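## Task

Take the 96-well plate out of plate nest N1 and place it in the blue bin marked GENERAL, one of three look-alike bins. At the end all three bins must be standing upright, and the plate must stay inside the bin without the gripper supporting it. Open the fingers and pull the gripper away afterwards.

## Robot and tools

Robot: one arm with five joints (waist, shoulder, elbow, wrist pitch, wrist roll) ending in a two-finger gripper. Because there are only five joints, the flange axis can only lean toward or away from the base, never sideways. A tilted gripper moving in a straight line with fixed orientation often ends held or off_target. With the flange pointing straight down the fingers are horizontal; wrist roll turns them about the flange axis. The fingers extend along the gripper's +x axis and close along its y axis. The reported hand point lies between the finger pads, roughly 2 cm short of the fingertips. Release the plate only when all of it is within the bin.

Frame: the scene frame has its origin on the table surface under the arm base. +z is up, and +y is to the left when facing along +x. The base may be slightly tilted relative to the table. At long reach the printed hand position can differ from the true one.

A target row is 8 numbers: x, y, z, qw, qx, qy, qz, opening. x, y, z are an absolute gripper position in metres in the scene frame. qw..qz are an absolute orientation quaternion in the scene frame, w first. opening is from -1 to 1: +1 is fully open (0.150 m), and -1 is closed, which still leaves a 0.071 m gap between the fingers. A row is a pose, not an offset. The controller clips each step's command to at most 70 mm and 16 degrees from the measured pose. A call is refused, and nothing is sent, if a target is more than 0.6 m from the last reported position along any gripper axis.

Tools:
- execute_actions {"actions": [...], "pictures": bool}. The list holds zero or one item.
  - An empty list only returns the current state, with pictures.
  - An action {"rows": [[8 numbers], ...], "steps": n} has 1 to 15 rows, and n is 7 to 15 (default 15). Each step is 1/30 s. Row k is used on step k, and the last row repeats to fill the remaining steps.
  - A wait {"steps": n} takes up to 300 steps, counted from the previous result, so thinking time is included.
  - The result of an action arrives 7 steps before it ends. Those final steps run while you compose your next reply. After them, the arm drives only to the last clipped pose, so check the reported pose and send the remainder.
  - Pictures are included only for an empty list or when "pictures": true.
- move {"target": one row as above, "speed": m/s from 0.002 to 0.5, default 0.25}. Turning is capped at twice that value in rad/s. It follows a straight path to the absolute pose over 0.5 to 10 s and stops at 10 s even if short. It rotates the shorter way and does not slow for obstacles. The opening is applied at the start. The arm may lag, drift, or overshoot the speed, especially near full extension. The result adds a move: line:
  - done: at rest near the target.
  - off_target, moving, held or fault.
  - limits=paced: the pose was clipped.
  - limits=held: some steps were blocked, after which the arm can surge.
  - The distance to the target is also given. Pictures are included.
- wait {"seconds": 0 to 10}: the scene runs with no new command.
- zoom_image {"camera": name, "region": [x0, y0, x1, y1]}: region in pixels from the top-left, at most 504x504. Cameras: cam_head_left, cam_head_right, cam_high, cam_low (each 672x504), cam_wrist (616x616).
Sending a reply with no tool call ends everything.

The simulation keeps advancing while you think and write.

Reading results:
- The state line shows gripper position, orientation quaternion, and linear and angular velocity.
- Joint positions and Joint velocities list the five joints in base-to-gripper order (rad, rad/s), then the finger pad gap (m, m/s).
- Joint ranges (rad): waist -6.283..6.283, shoulder -2.059..2.094, elbow -3.927..0.192, wrist pitch -1.693..3.142, wrist roll -6.283..6.283.
- grip_measured is the finger opening on the command scale. It may carry a constant error of about 0.025.
- "pose unreachable" means the clearance check changed or blocked a command. This check treats any mount block or post under the base as part of the arm. HELD marks steps where the command was not fully sent.
- "Hand target" appears only when no steps are pending and shows where the controller is heading.
- MOTOR HOT appears from 65 °C. At 80 °C an OVER-TEMPERATURE FAULT sets the brakes until the motors cool, which counts as a stop.
- If a joint's contact torque reaches its load limit, the arm backs that joint off, pauses 10 s, and drops the rest of the call. Load limits (N m): waist 44, shoulder 44, elbow 26.4, wrist pitch 17.6, wrist roll 17.6. A carried object's weight adds to the load.

Gripping: to hold the plate, keep commanding an opening at least about 0.04 below grip_measured. Each pad pushes about 20 N. A fast close can press harder and may spring open.

What to avoid:
- Knocking or dropping anything off the table, which ends the scene.
- Tipping any bin.
- Dropping or letting the plate slip.
- Fast impacts, and targets set well past a contact point (both push hard).
- Holding a load for long periods, since motors heat.
- Stops of any kind.

Random brief tugs on the held plate or pushes on loose items can occur. Approach slowly near contact, place the plate fully inside the bin, open, and retract.

Each tool is called as name(argument=value, ...) on one line, values as JSON.

## Session

execute_actions(actions=[])

Scene clock: 0.00 s of 8400.00 s.
end_effector_position=(+0.2311, -0.0902, +0.1377) grip_measured=+1.00 end_effector_quat_wxyz=(+0.847, -0.092, +0.079, -0.517) end_effector_velocity=(+0.000, -0.000, +0.000) end_effector_angular_velocity=(-0.000, -0.000, -0.001)
Joint positions: [ 0.26   0.012 -0.002  0.235  1.342  0.15 ]
Joint velocities: [-0.001  0.    -0.    -0.     0.001  0.   ]
Hand target: +0.231, -0.090, +0.138; +0.847, -0.092, +0.079, -0.517

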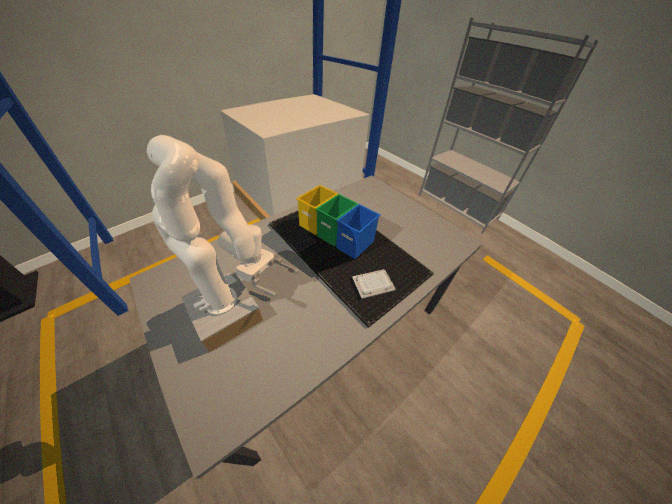

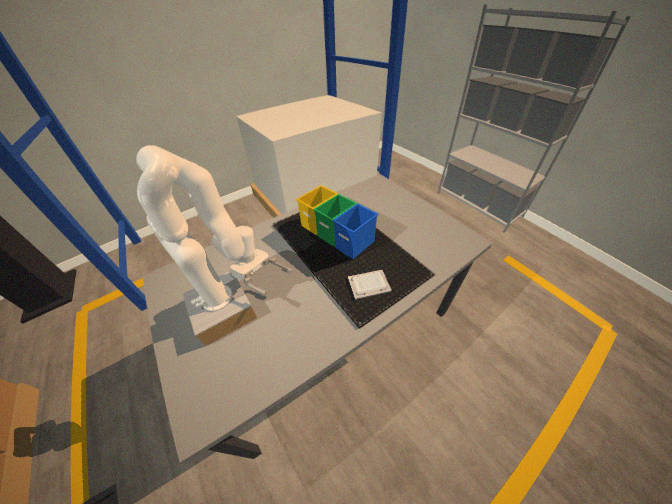

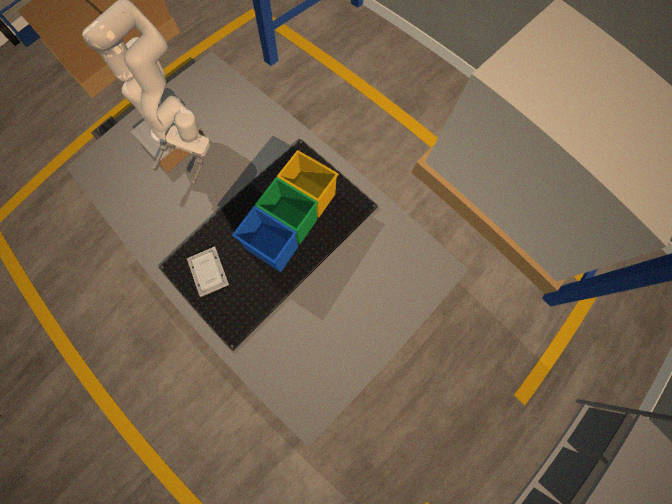

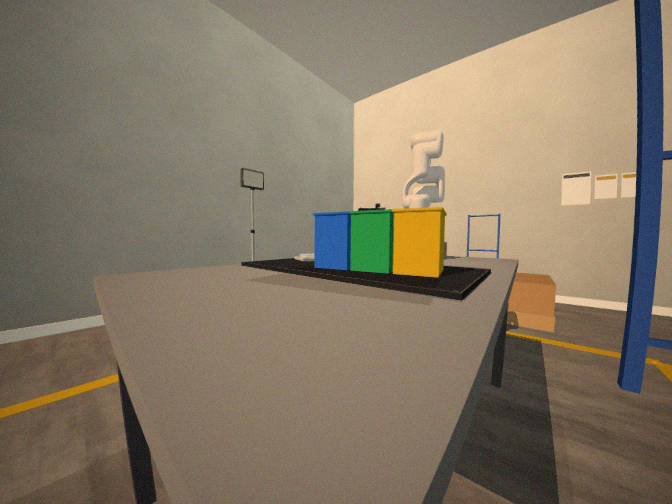

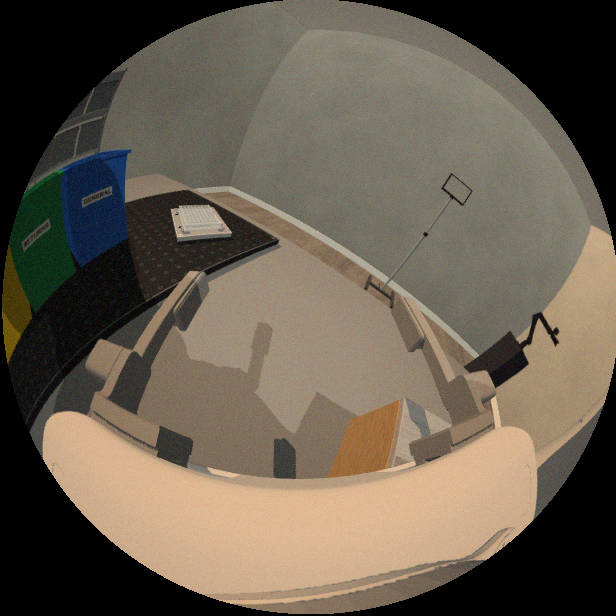

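move(target=[0.25,-0.05,0.3,0.924,0,0.383,0,1])

Scene clock: 3.33 s of 8400.00 s.
end_effector_position=(+0.2495, -0.0493, +0.3006) grip_measured=+1.00 end_effector_quat_wxyz=(+0.921, +0.054, +0.375, -0.084) end_effector_velocity=(+0.000, +0.000, +0.001) end_effector_angular_velocity=(+0.005, +0.006, +0.001)
Joint positions: [-0.234 -0.715 -0.483  1.985 -0.07   0.15 ]
Joint velocities: [-0.002  0.008 -0.009  0.008 -0.005  0.   ]
Hand target: +0.250, -0.049, +0.301; +0.921, +0.054, +0.376, -0.084
Off the commanded pose: 0.001 m, 11 deg.
Kept back: nothing.
move: off_target

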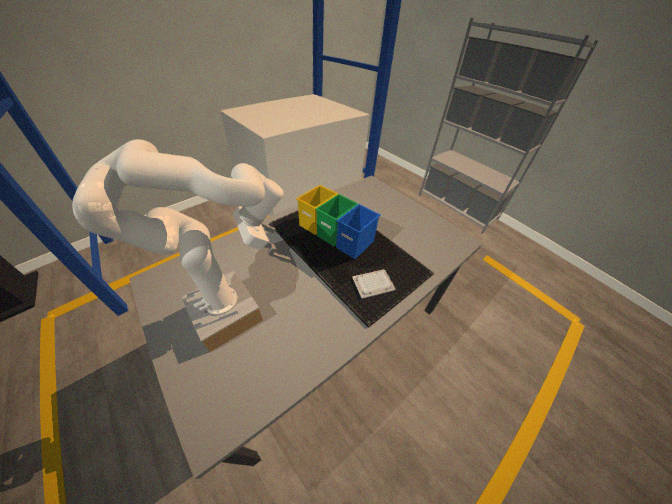

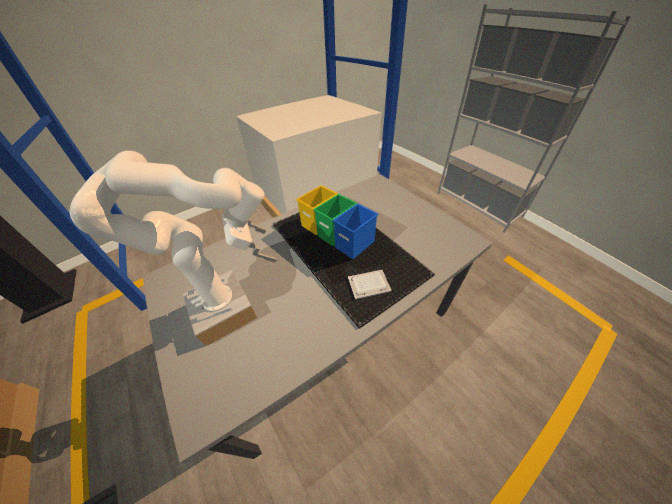

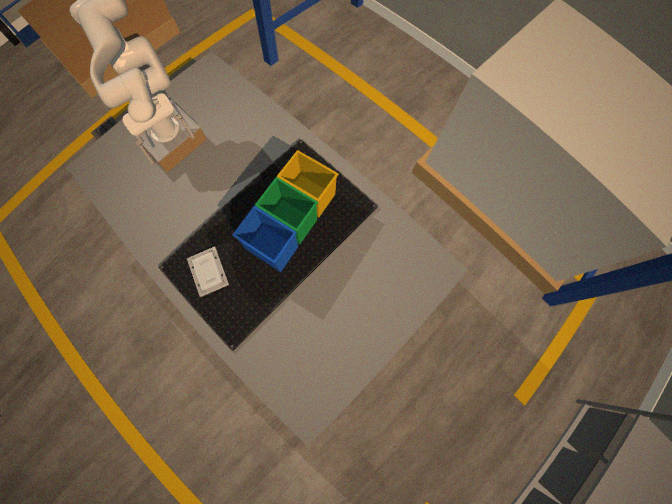

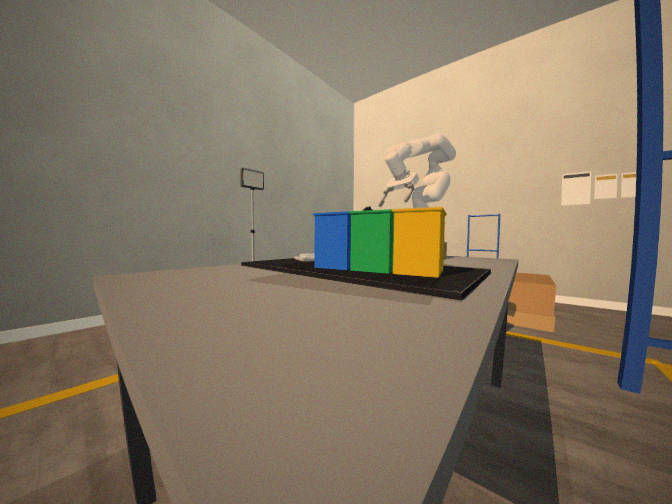

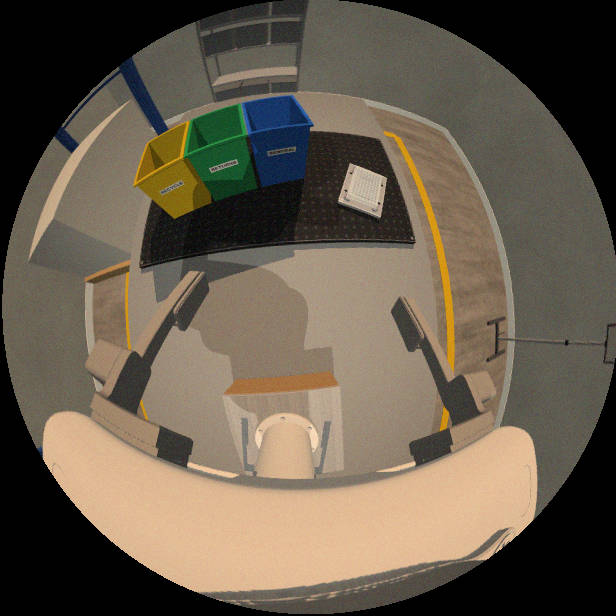

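move(target=[0.3,-0.115,0.1,0.982,0,0,-0.191,1])

Scene clock: 6.43 s of 8400.00 s.
end_effector_position=(+0.3005, -0.1151, +0.0991) grip_measured=+1.00 end_effector_quat_wxyz=(+0.982, -0.006, +0.001, -0.191) end_effector_velocity=(-0.000, -0.001, -0.000) end_effector_angular_velocity=(-0.003, -0.007, -0.004)
Joint positions: [-0.338  0.514 -0.039 -0.465  0.033  0.15 ]
Joint velocities: [-0.001  0.019 -0.003 -0.024  0.003  0.   ]
Hand target: +0.300, -0.115, +0.099; +0.982, -0.006, +0.001, -0.191
Off the commanded pose: 0.001 m, 1 deg.
Kept back: nothing.
move: done

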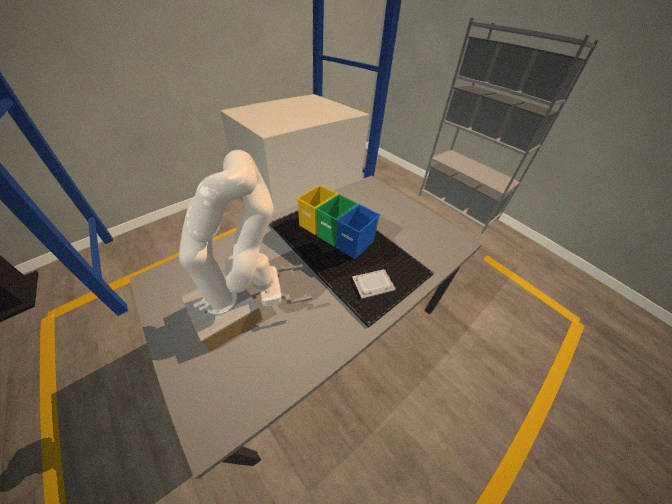

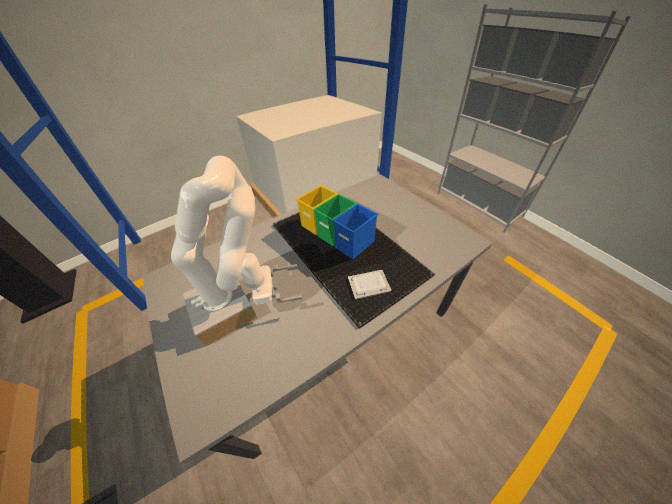

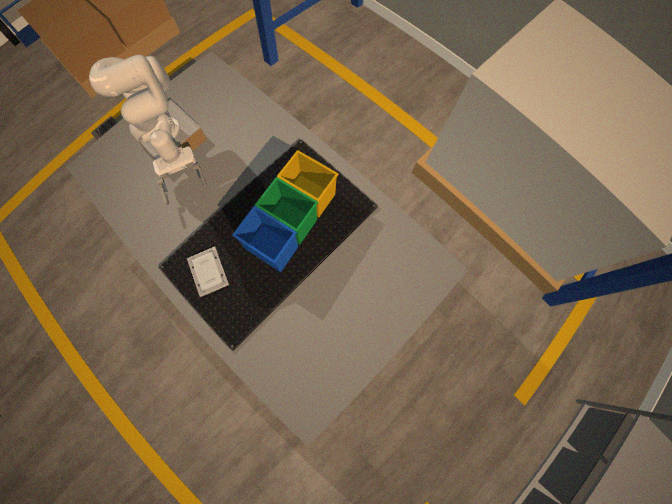

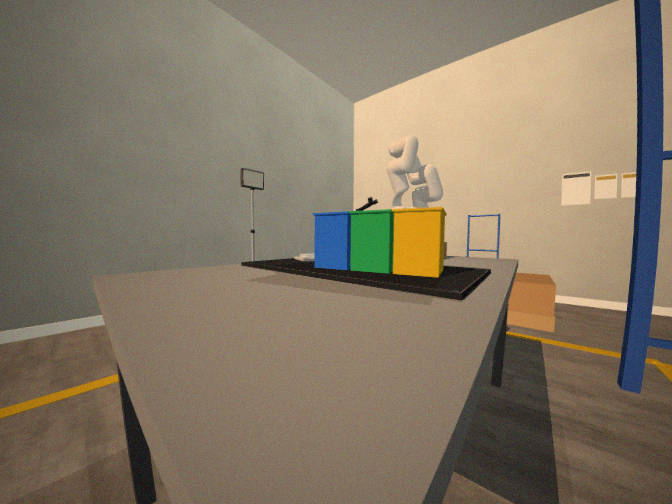

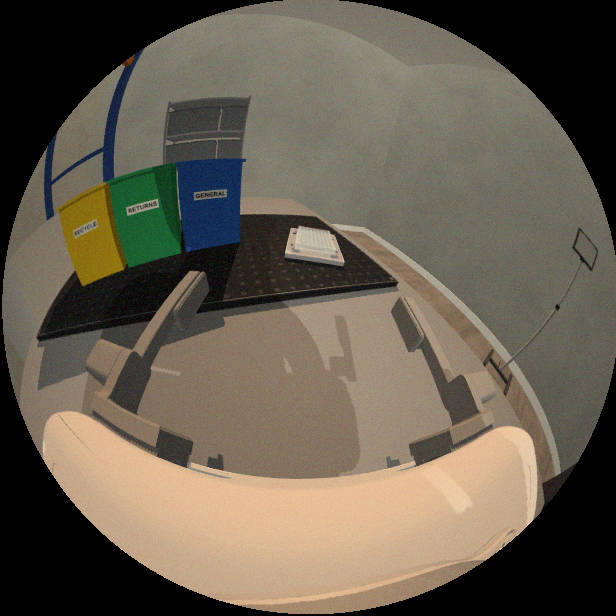

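move(target=[0.52,-0.2,0.1,0.982,0,0,-0.191,1])

Scene clock: 8.33 s of 8400.00 s.
end_effector_position=(+0.5198, -0.1995, +0.1001) grip_measured=+1.00 end_effector_quat_wxyz=(+0.982, -0.006, +0.001, -0.191) end_effector_velocity=(+0.002, -0.001, +0.001) end_effector_angular_velocity=(-0.001, -0.003, +0.000)
Joint positions: [-0.347  0.593 -0.751  0.169  0.024  0.15 ]
Joint velocities: [-0.     0.002 -0.007  0.002 -0.001  0.   ]
Hand target: +0.520, -0.200, +0.100; +0.982, -0.006, +0.001, -0.191
Off the commanded pose: 0.001 m, 1 deg.
Kept back: nothing.
move: done

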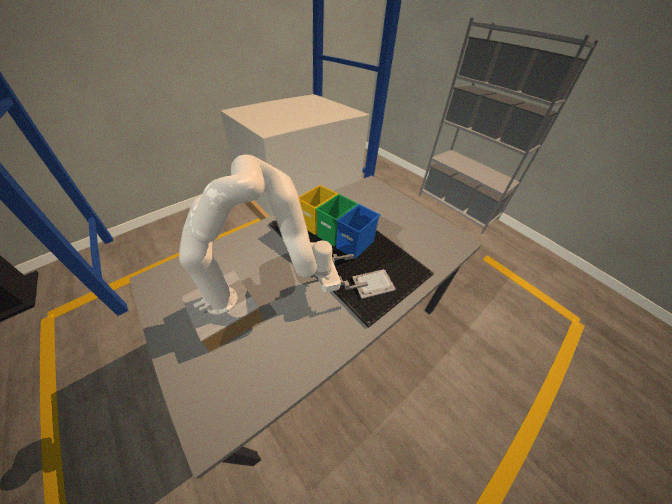

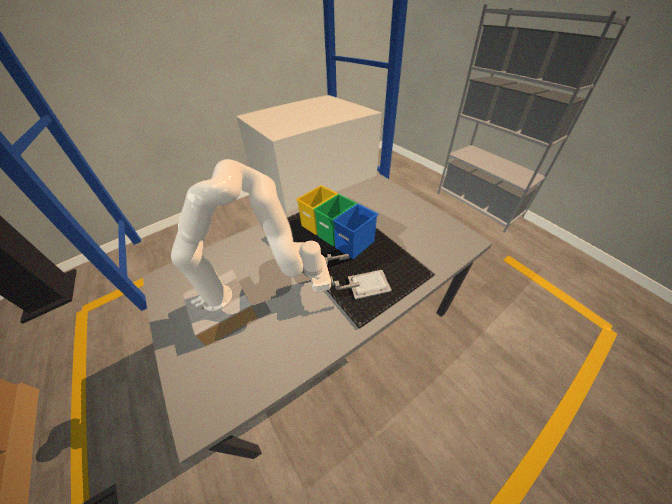

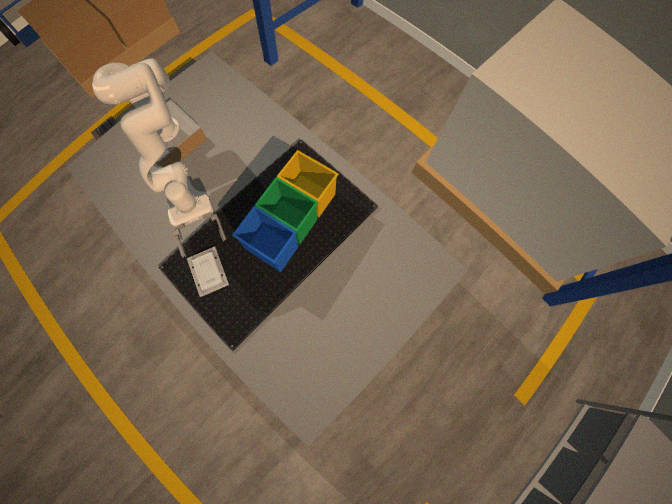

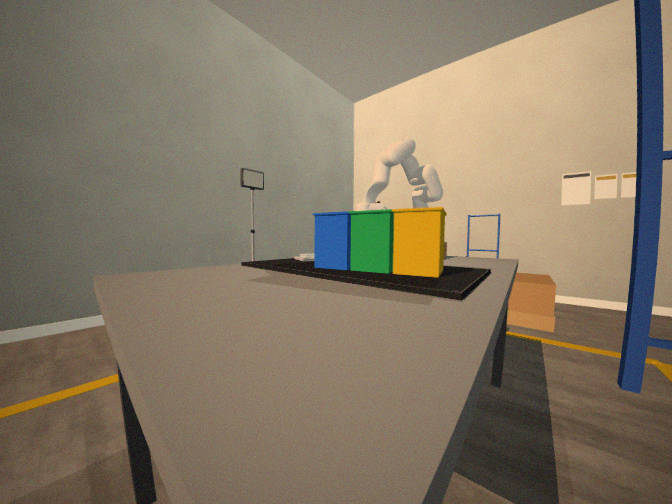

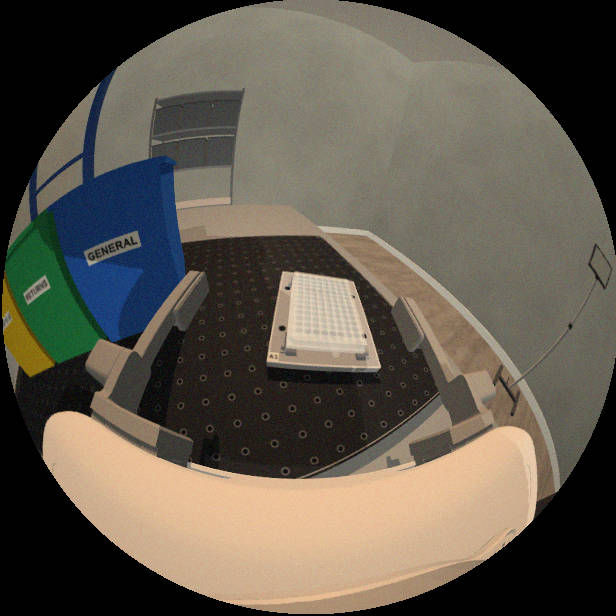

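move(target=[0.635,-0.262,0.07,0.982,0,0,-0.191,1], speed=0.12)

Scene clock: 11.47 s of 8400.00 s.
end_effector_position=(+0.6348, -0.2616, +0.0700) grip_measured=+1.00 end_effector_quat_wxyz=(+0.982, -0.006, +0.001, -0.191) end_effector_velocity=(+0.002, -0.001, +0.000) end_effector_angular_velocity=(-0.000, -0.001, -0.000)
Joint positions: [-0.379  0.908 -1.313  0.415 -0.008  0.15 ]
Joint velocities: [-0.     0.003 -0.008  0.003  0.     0.   ]
Hand target: +0.635, -0.262, +0.070; +0.982, -0.006, +0.001, -0.191
Off the commanded pose: 0.000 m, 1 deg.
Kept back: nothing.
move: done

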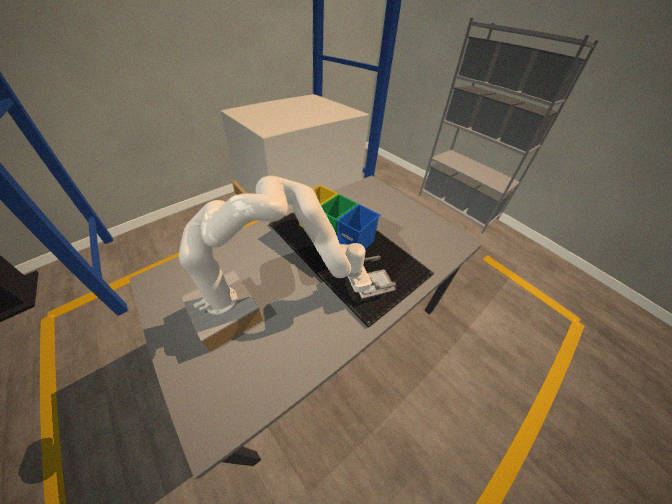

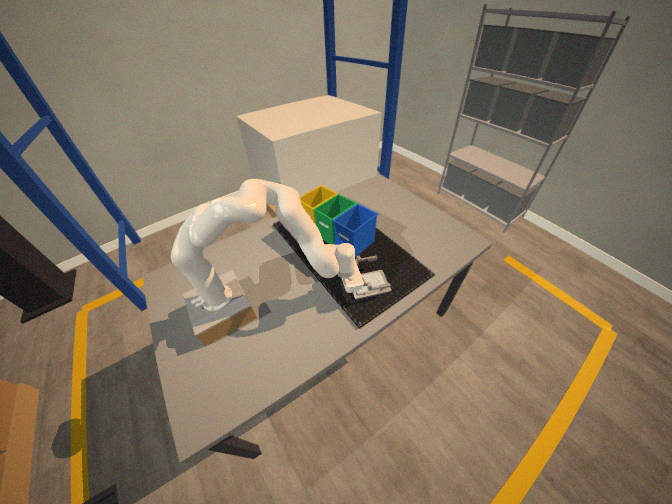

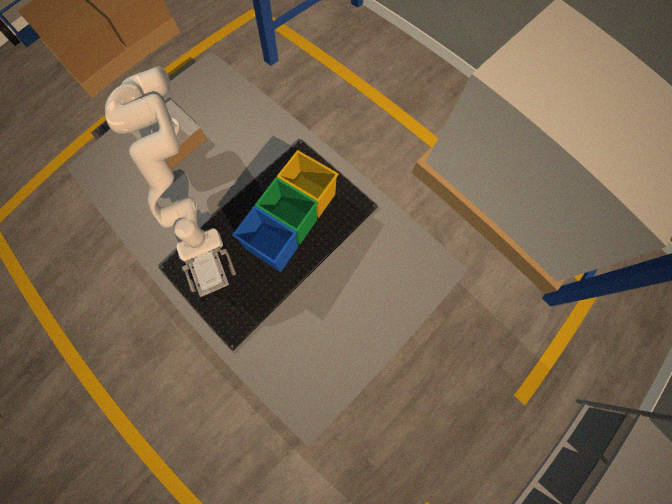

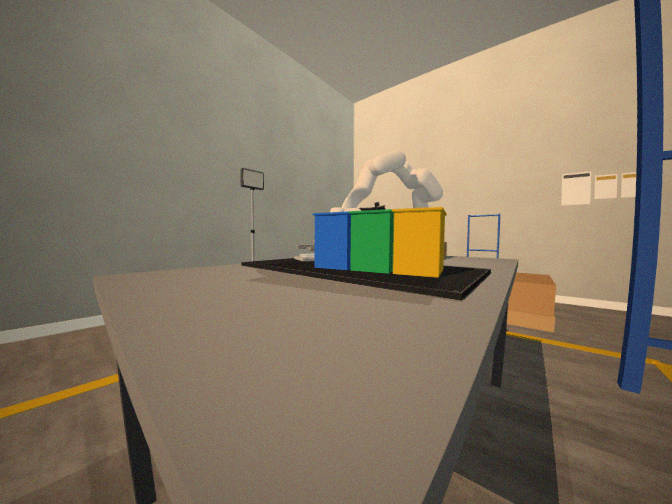

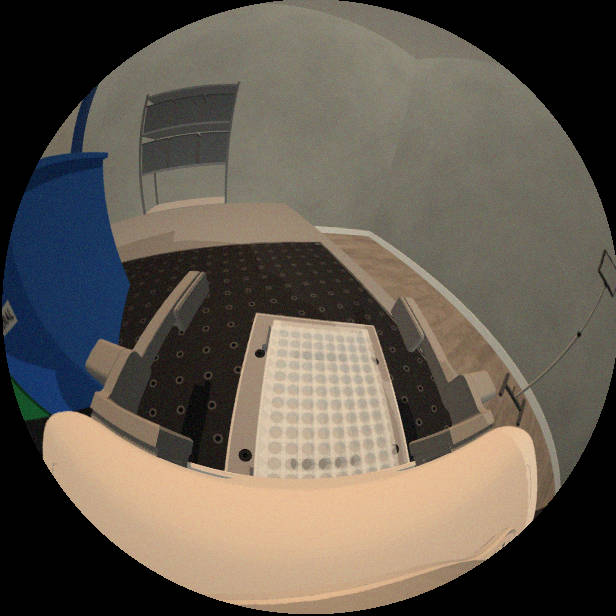

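move(target=[0.585,-0.255,0.05,0.982,0,0,-0.191,1], speed=0.08)

zoom_image(camera="cam_head_right", region=[280,220,440,340])

Scene clock: 12.90 s of 8400.00 s.
end_effector_position=(+0.5854, -0.2552, +0.0503) grip_measured=+1.00 end_effector_quat_wxyz=(+0.982, -0.006, +0.001, -0.191) end_effector_velocity=(-0.001, +0.000, -0.000) end_effector_angular_velocity=(-0.000, -0.001, +0.000)
Joint positions: [-0.405  0.878 -1.135  0.267 -0.034  0.15 ]
Joint velocities: [-0.001 -0.001  0.006 -0.006 -0.001  0.   ]
Hand target: +0.585, -0.255, +0.050; +0.982, -0.006, +0.001, -0.191
Off the commanded pose: 0.001 m, 1 deg.
Kept back: nothing.
move: done

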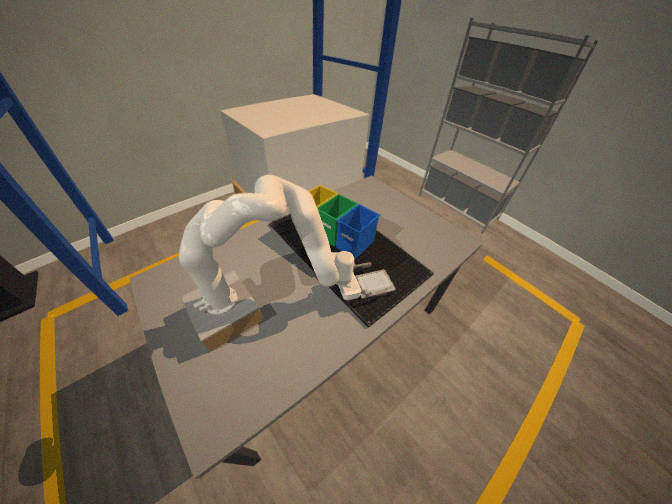

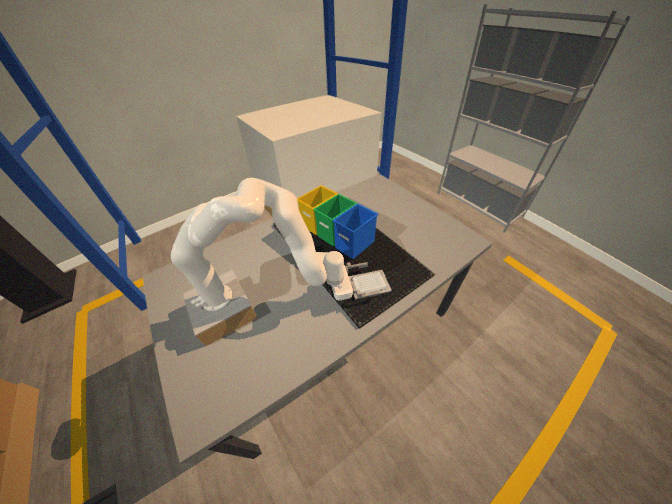

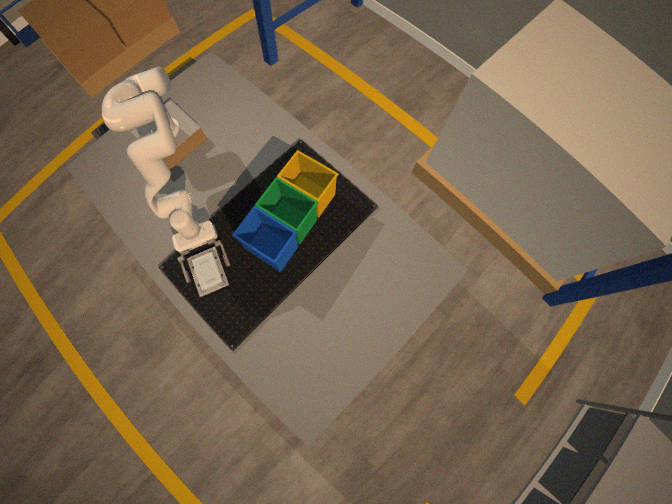

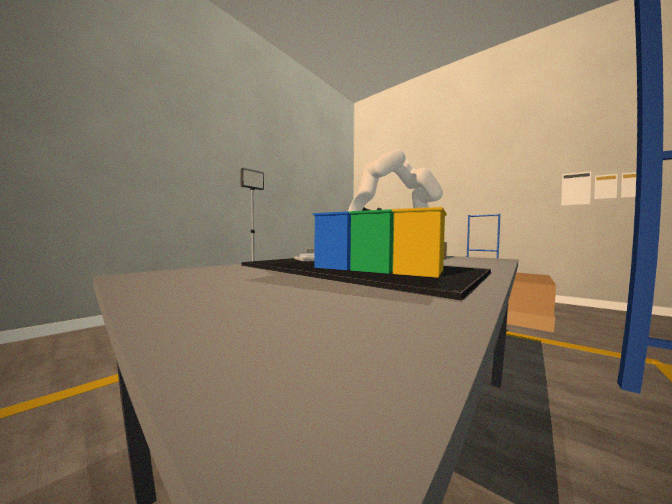

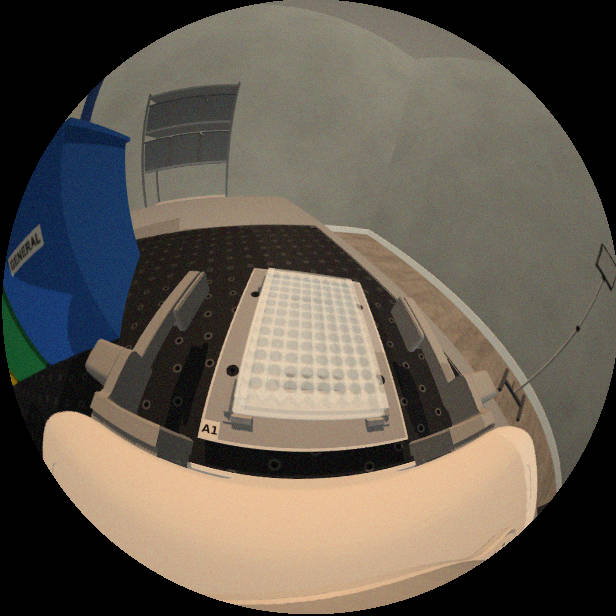

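Region (280, 220, 440, 340) of cam_head_right's 672x504 image, scaled by 3.150, with more detail than that image has; it fills the top 378 rows of this view, and the rest is white.

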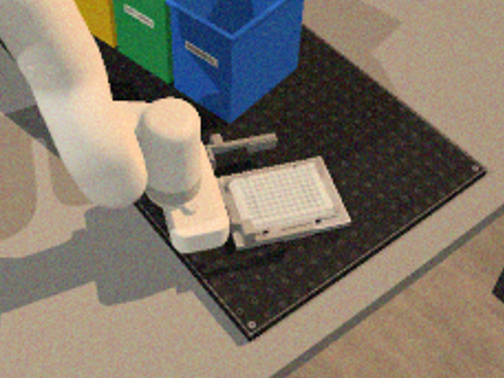

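move(target=[0.583,-0.26,0.03,0.982,0,0,-0.191,1], speed=0.04)

Scene clock: 14.00 s of 8400.00 s.
end_effector_position=(+0.5831, -0.2600, +0.0302) grip_measured=+1.00 end_effector_quat_wxyz=(+0.982, -0.006, +0.001, -0.191) end_effector_velocity=(+0.001, -0.001, +0.000) end_effector_angular_velocity=(-0.001, -0.003, -0.000)
Joint positions: [-0.416  0.939 -1.17   0.241 -0.044  0.15 ]
Joint velocities: [-0.001  0.002 -0.004 -0.001 -0.001  0.   ]
Hand target: +0.583, -0.260, +0.030; +0.982, -0.006, +0.001, -0.191
Off the commanded pose: 0.000 m, 1 deg.
Kept back: nothing.
move: done

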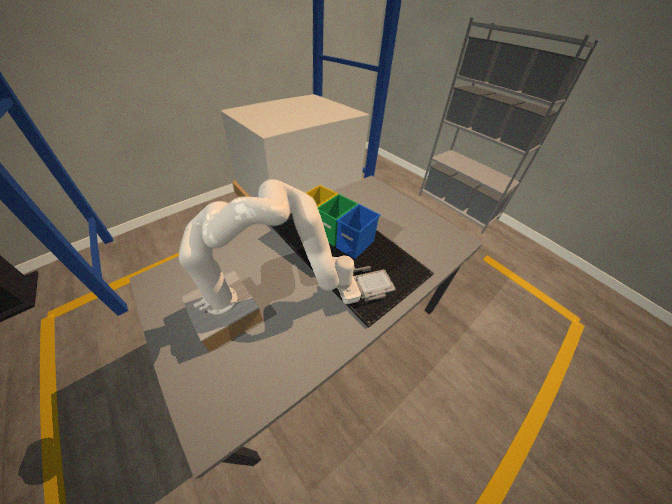

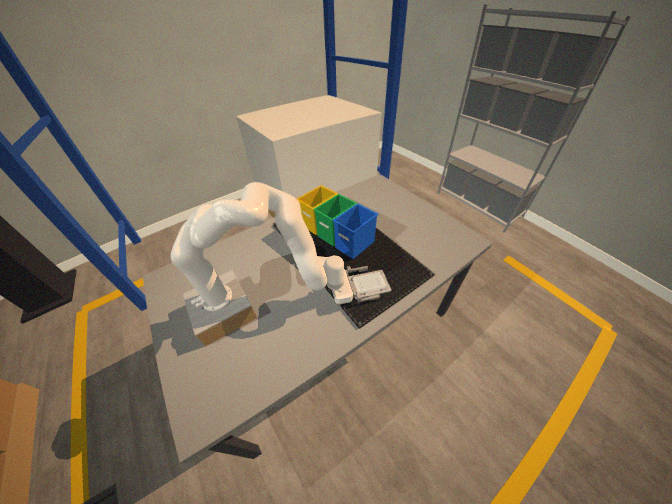

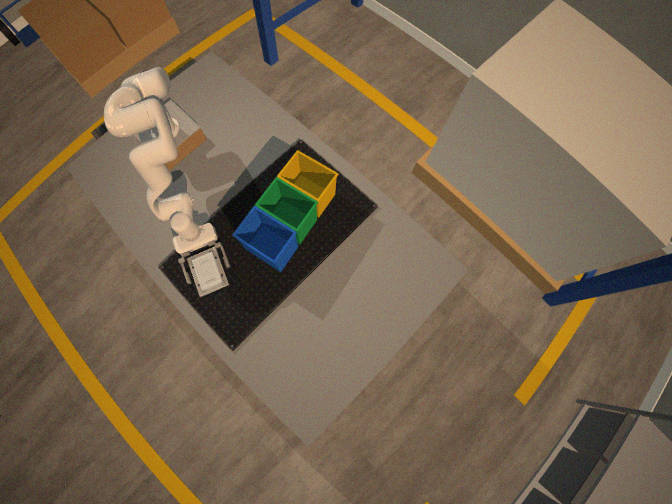

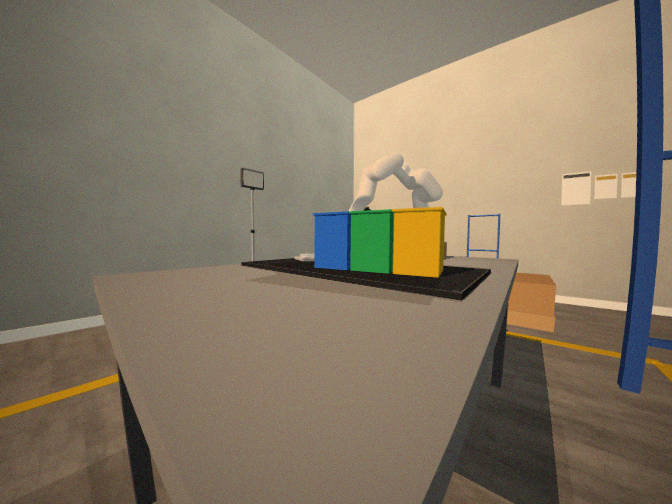

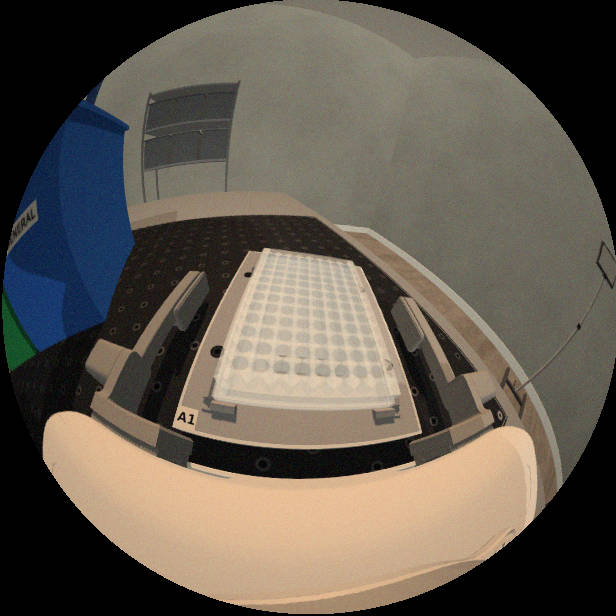

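move(target=[0.595,-0.265,0.02,0.982,0,0,-0.191,-0.2], speed=0.03)

move(target=[0.595,-0.265,0.02,0.982,0,0,-0.191,-0.8], speed=0.03)

Scene clock: 15.17 s of 8400.00 s.
end_effector_position=(+0.5957, -0.2662, +0.0226) grip_measured=+0.26 end_effector_quat_wxyz=(+0.981, -0.006, -0.001, -0.192) end_effector_velocity=(+0.001, -0.001, -0.000) end_effector_angular_velocity=(+0.001, +0.002, -0.004)
Joint positions: [-0.416  0.987 -1.242  0.261 -0.043  0.121]
Joint velocities: [ 0.001  0.002 -0.007  0.008  0.004  0.   ]
Hand target: +0.595, -0.265, +0.020; +0.982, -0.006, +0.001, -0.191
Off the commanded pose: 0.003 m, 1 deg.
Kept back: nothing.
move: done

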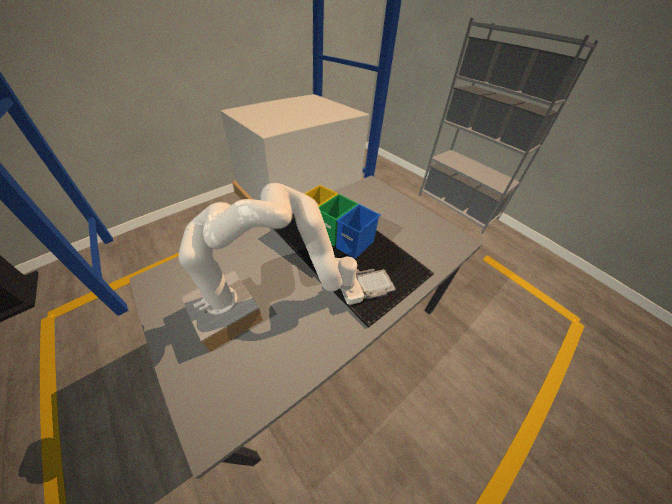

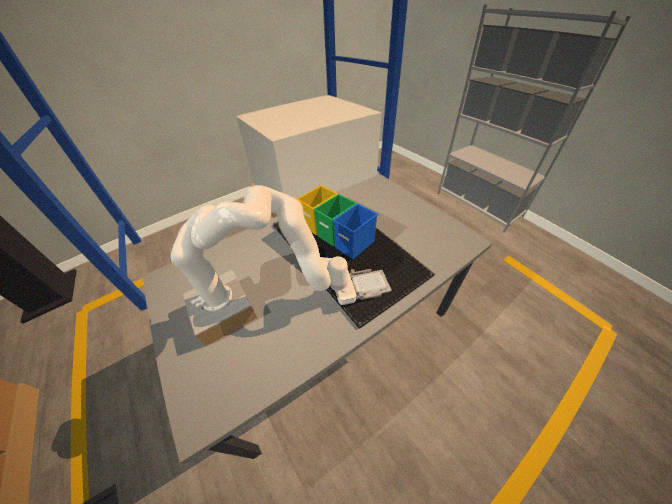

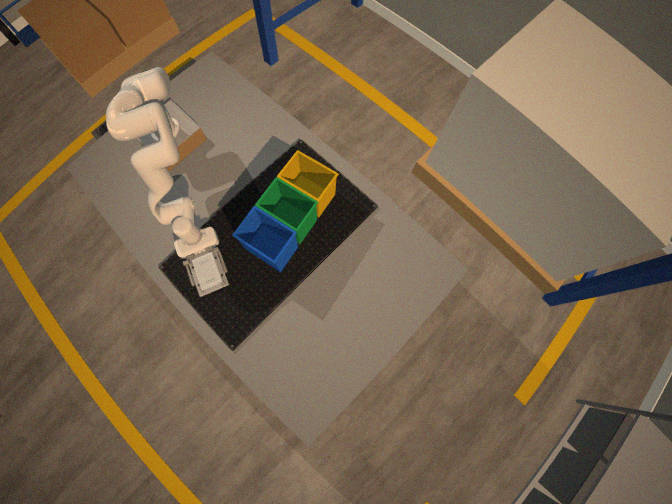

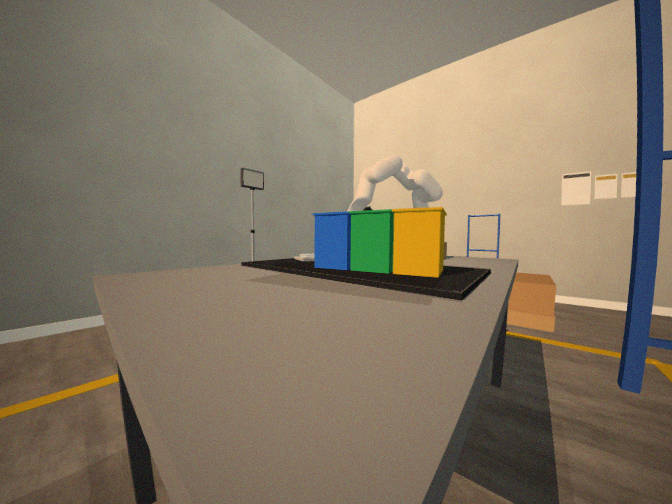

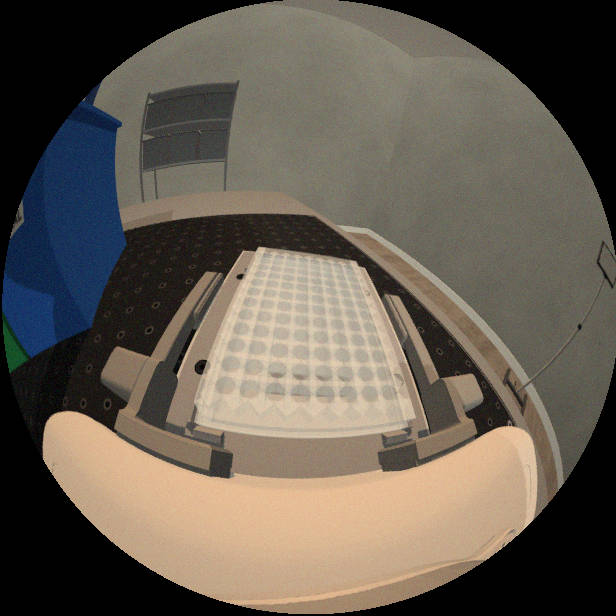

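Scene clock: 15.87 s of 8400.00 s.
end_effector_position=(+0.5959, -0.2660, +0.0226) grip_measured=+0.26 end_effector_quat_wxyz=(+0.981, -0.006, -0.001, -0.192) end_effector_velocity=(+0.000, +0.001, -0.000) end_effector_angular_velocity=(+0.001, +0.001, +0.002)
Joint positions: [-0.415  0.987 -1.242  0.262 -0.043  0.121]
Joint velocities: [ 0.002 -0.001 -0.     0.002 -0.001  0.   ]
Hand target: +0.595, -0.265, +0.020; +0.982, -0.006, +0.001, -0.191
Off the commanded pose: 0.003 m, 1 deg.
Kept back: nothing.
move: done

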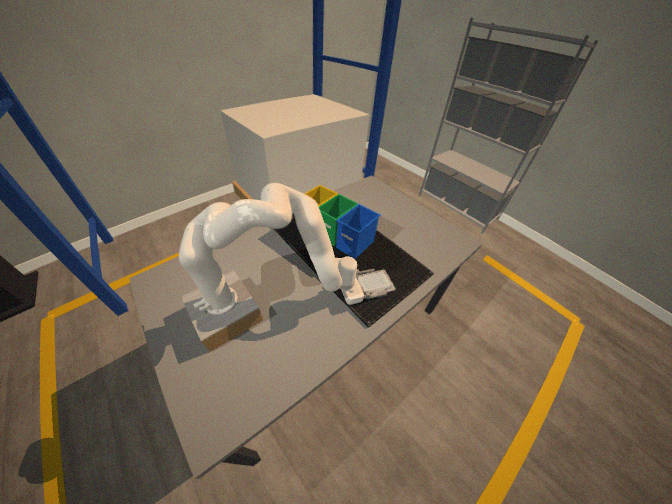

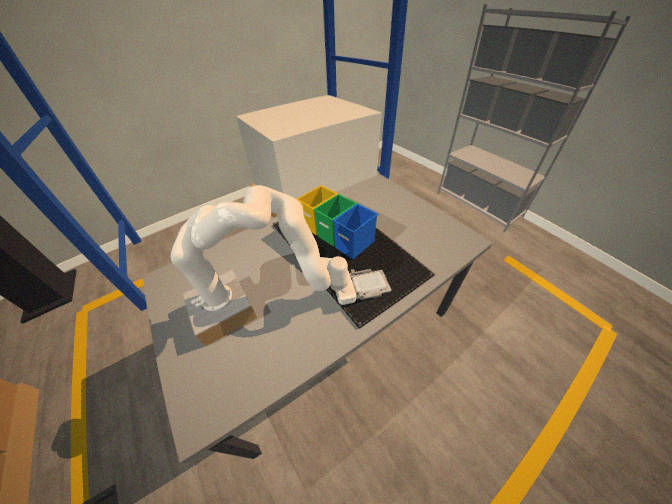

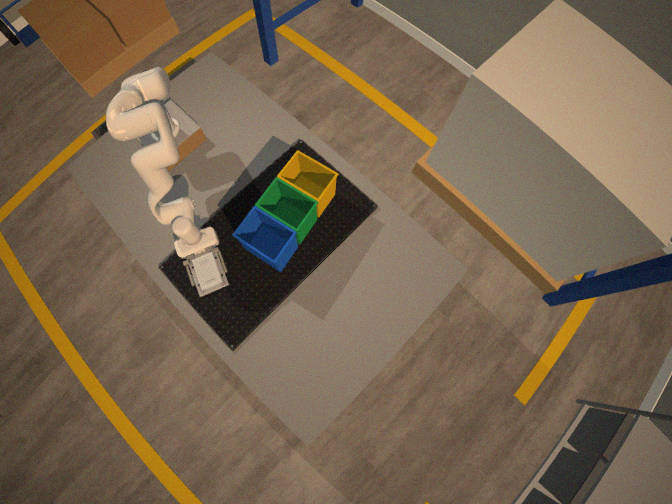

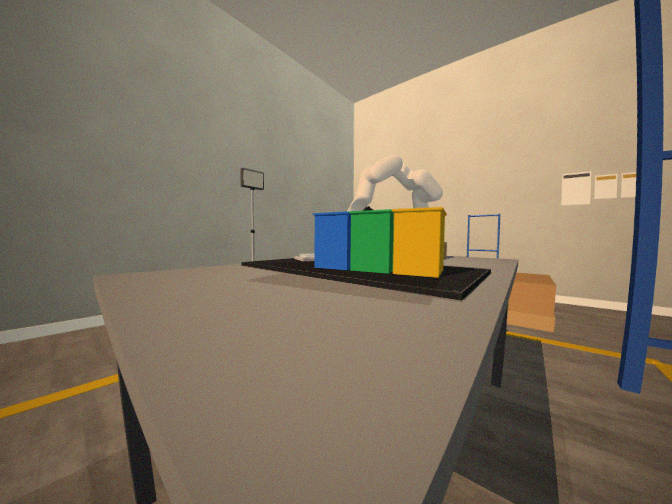

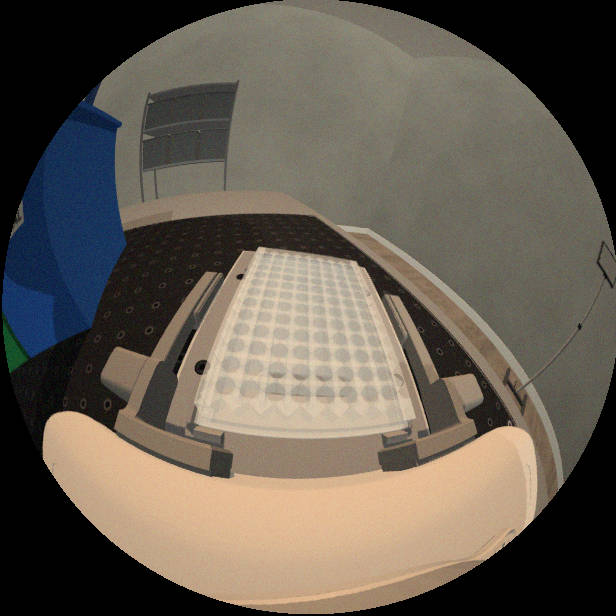

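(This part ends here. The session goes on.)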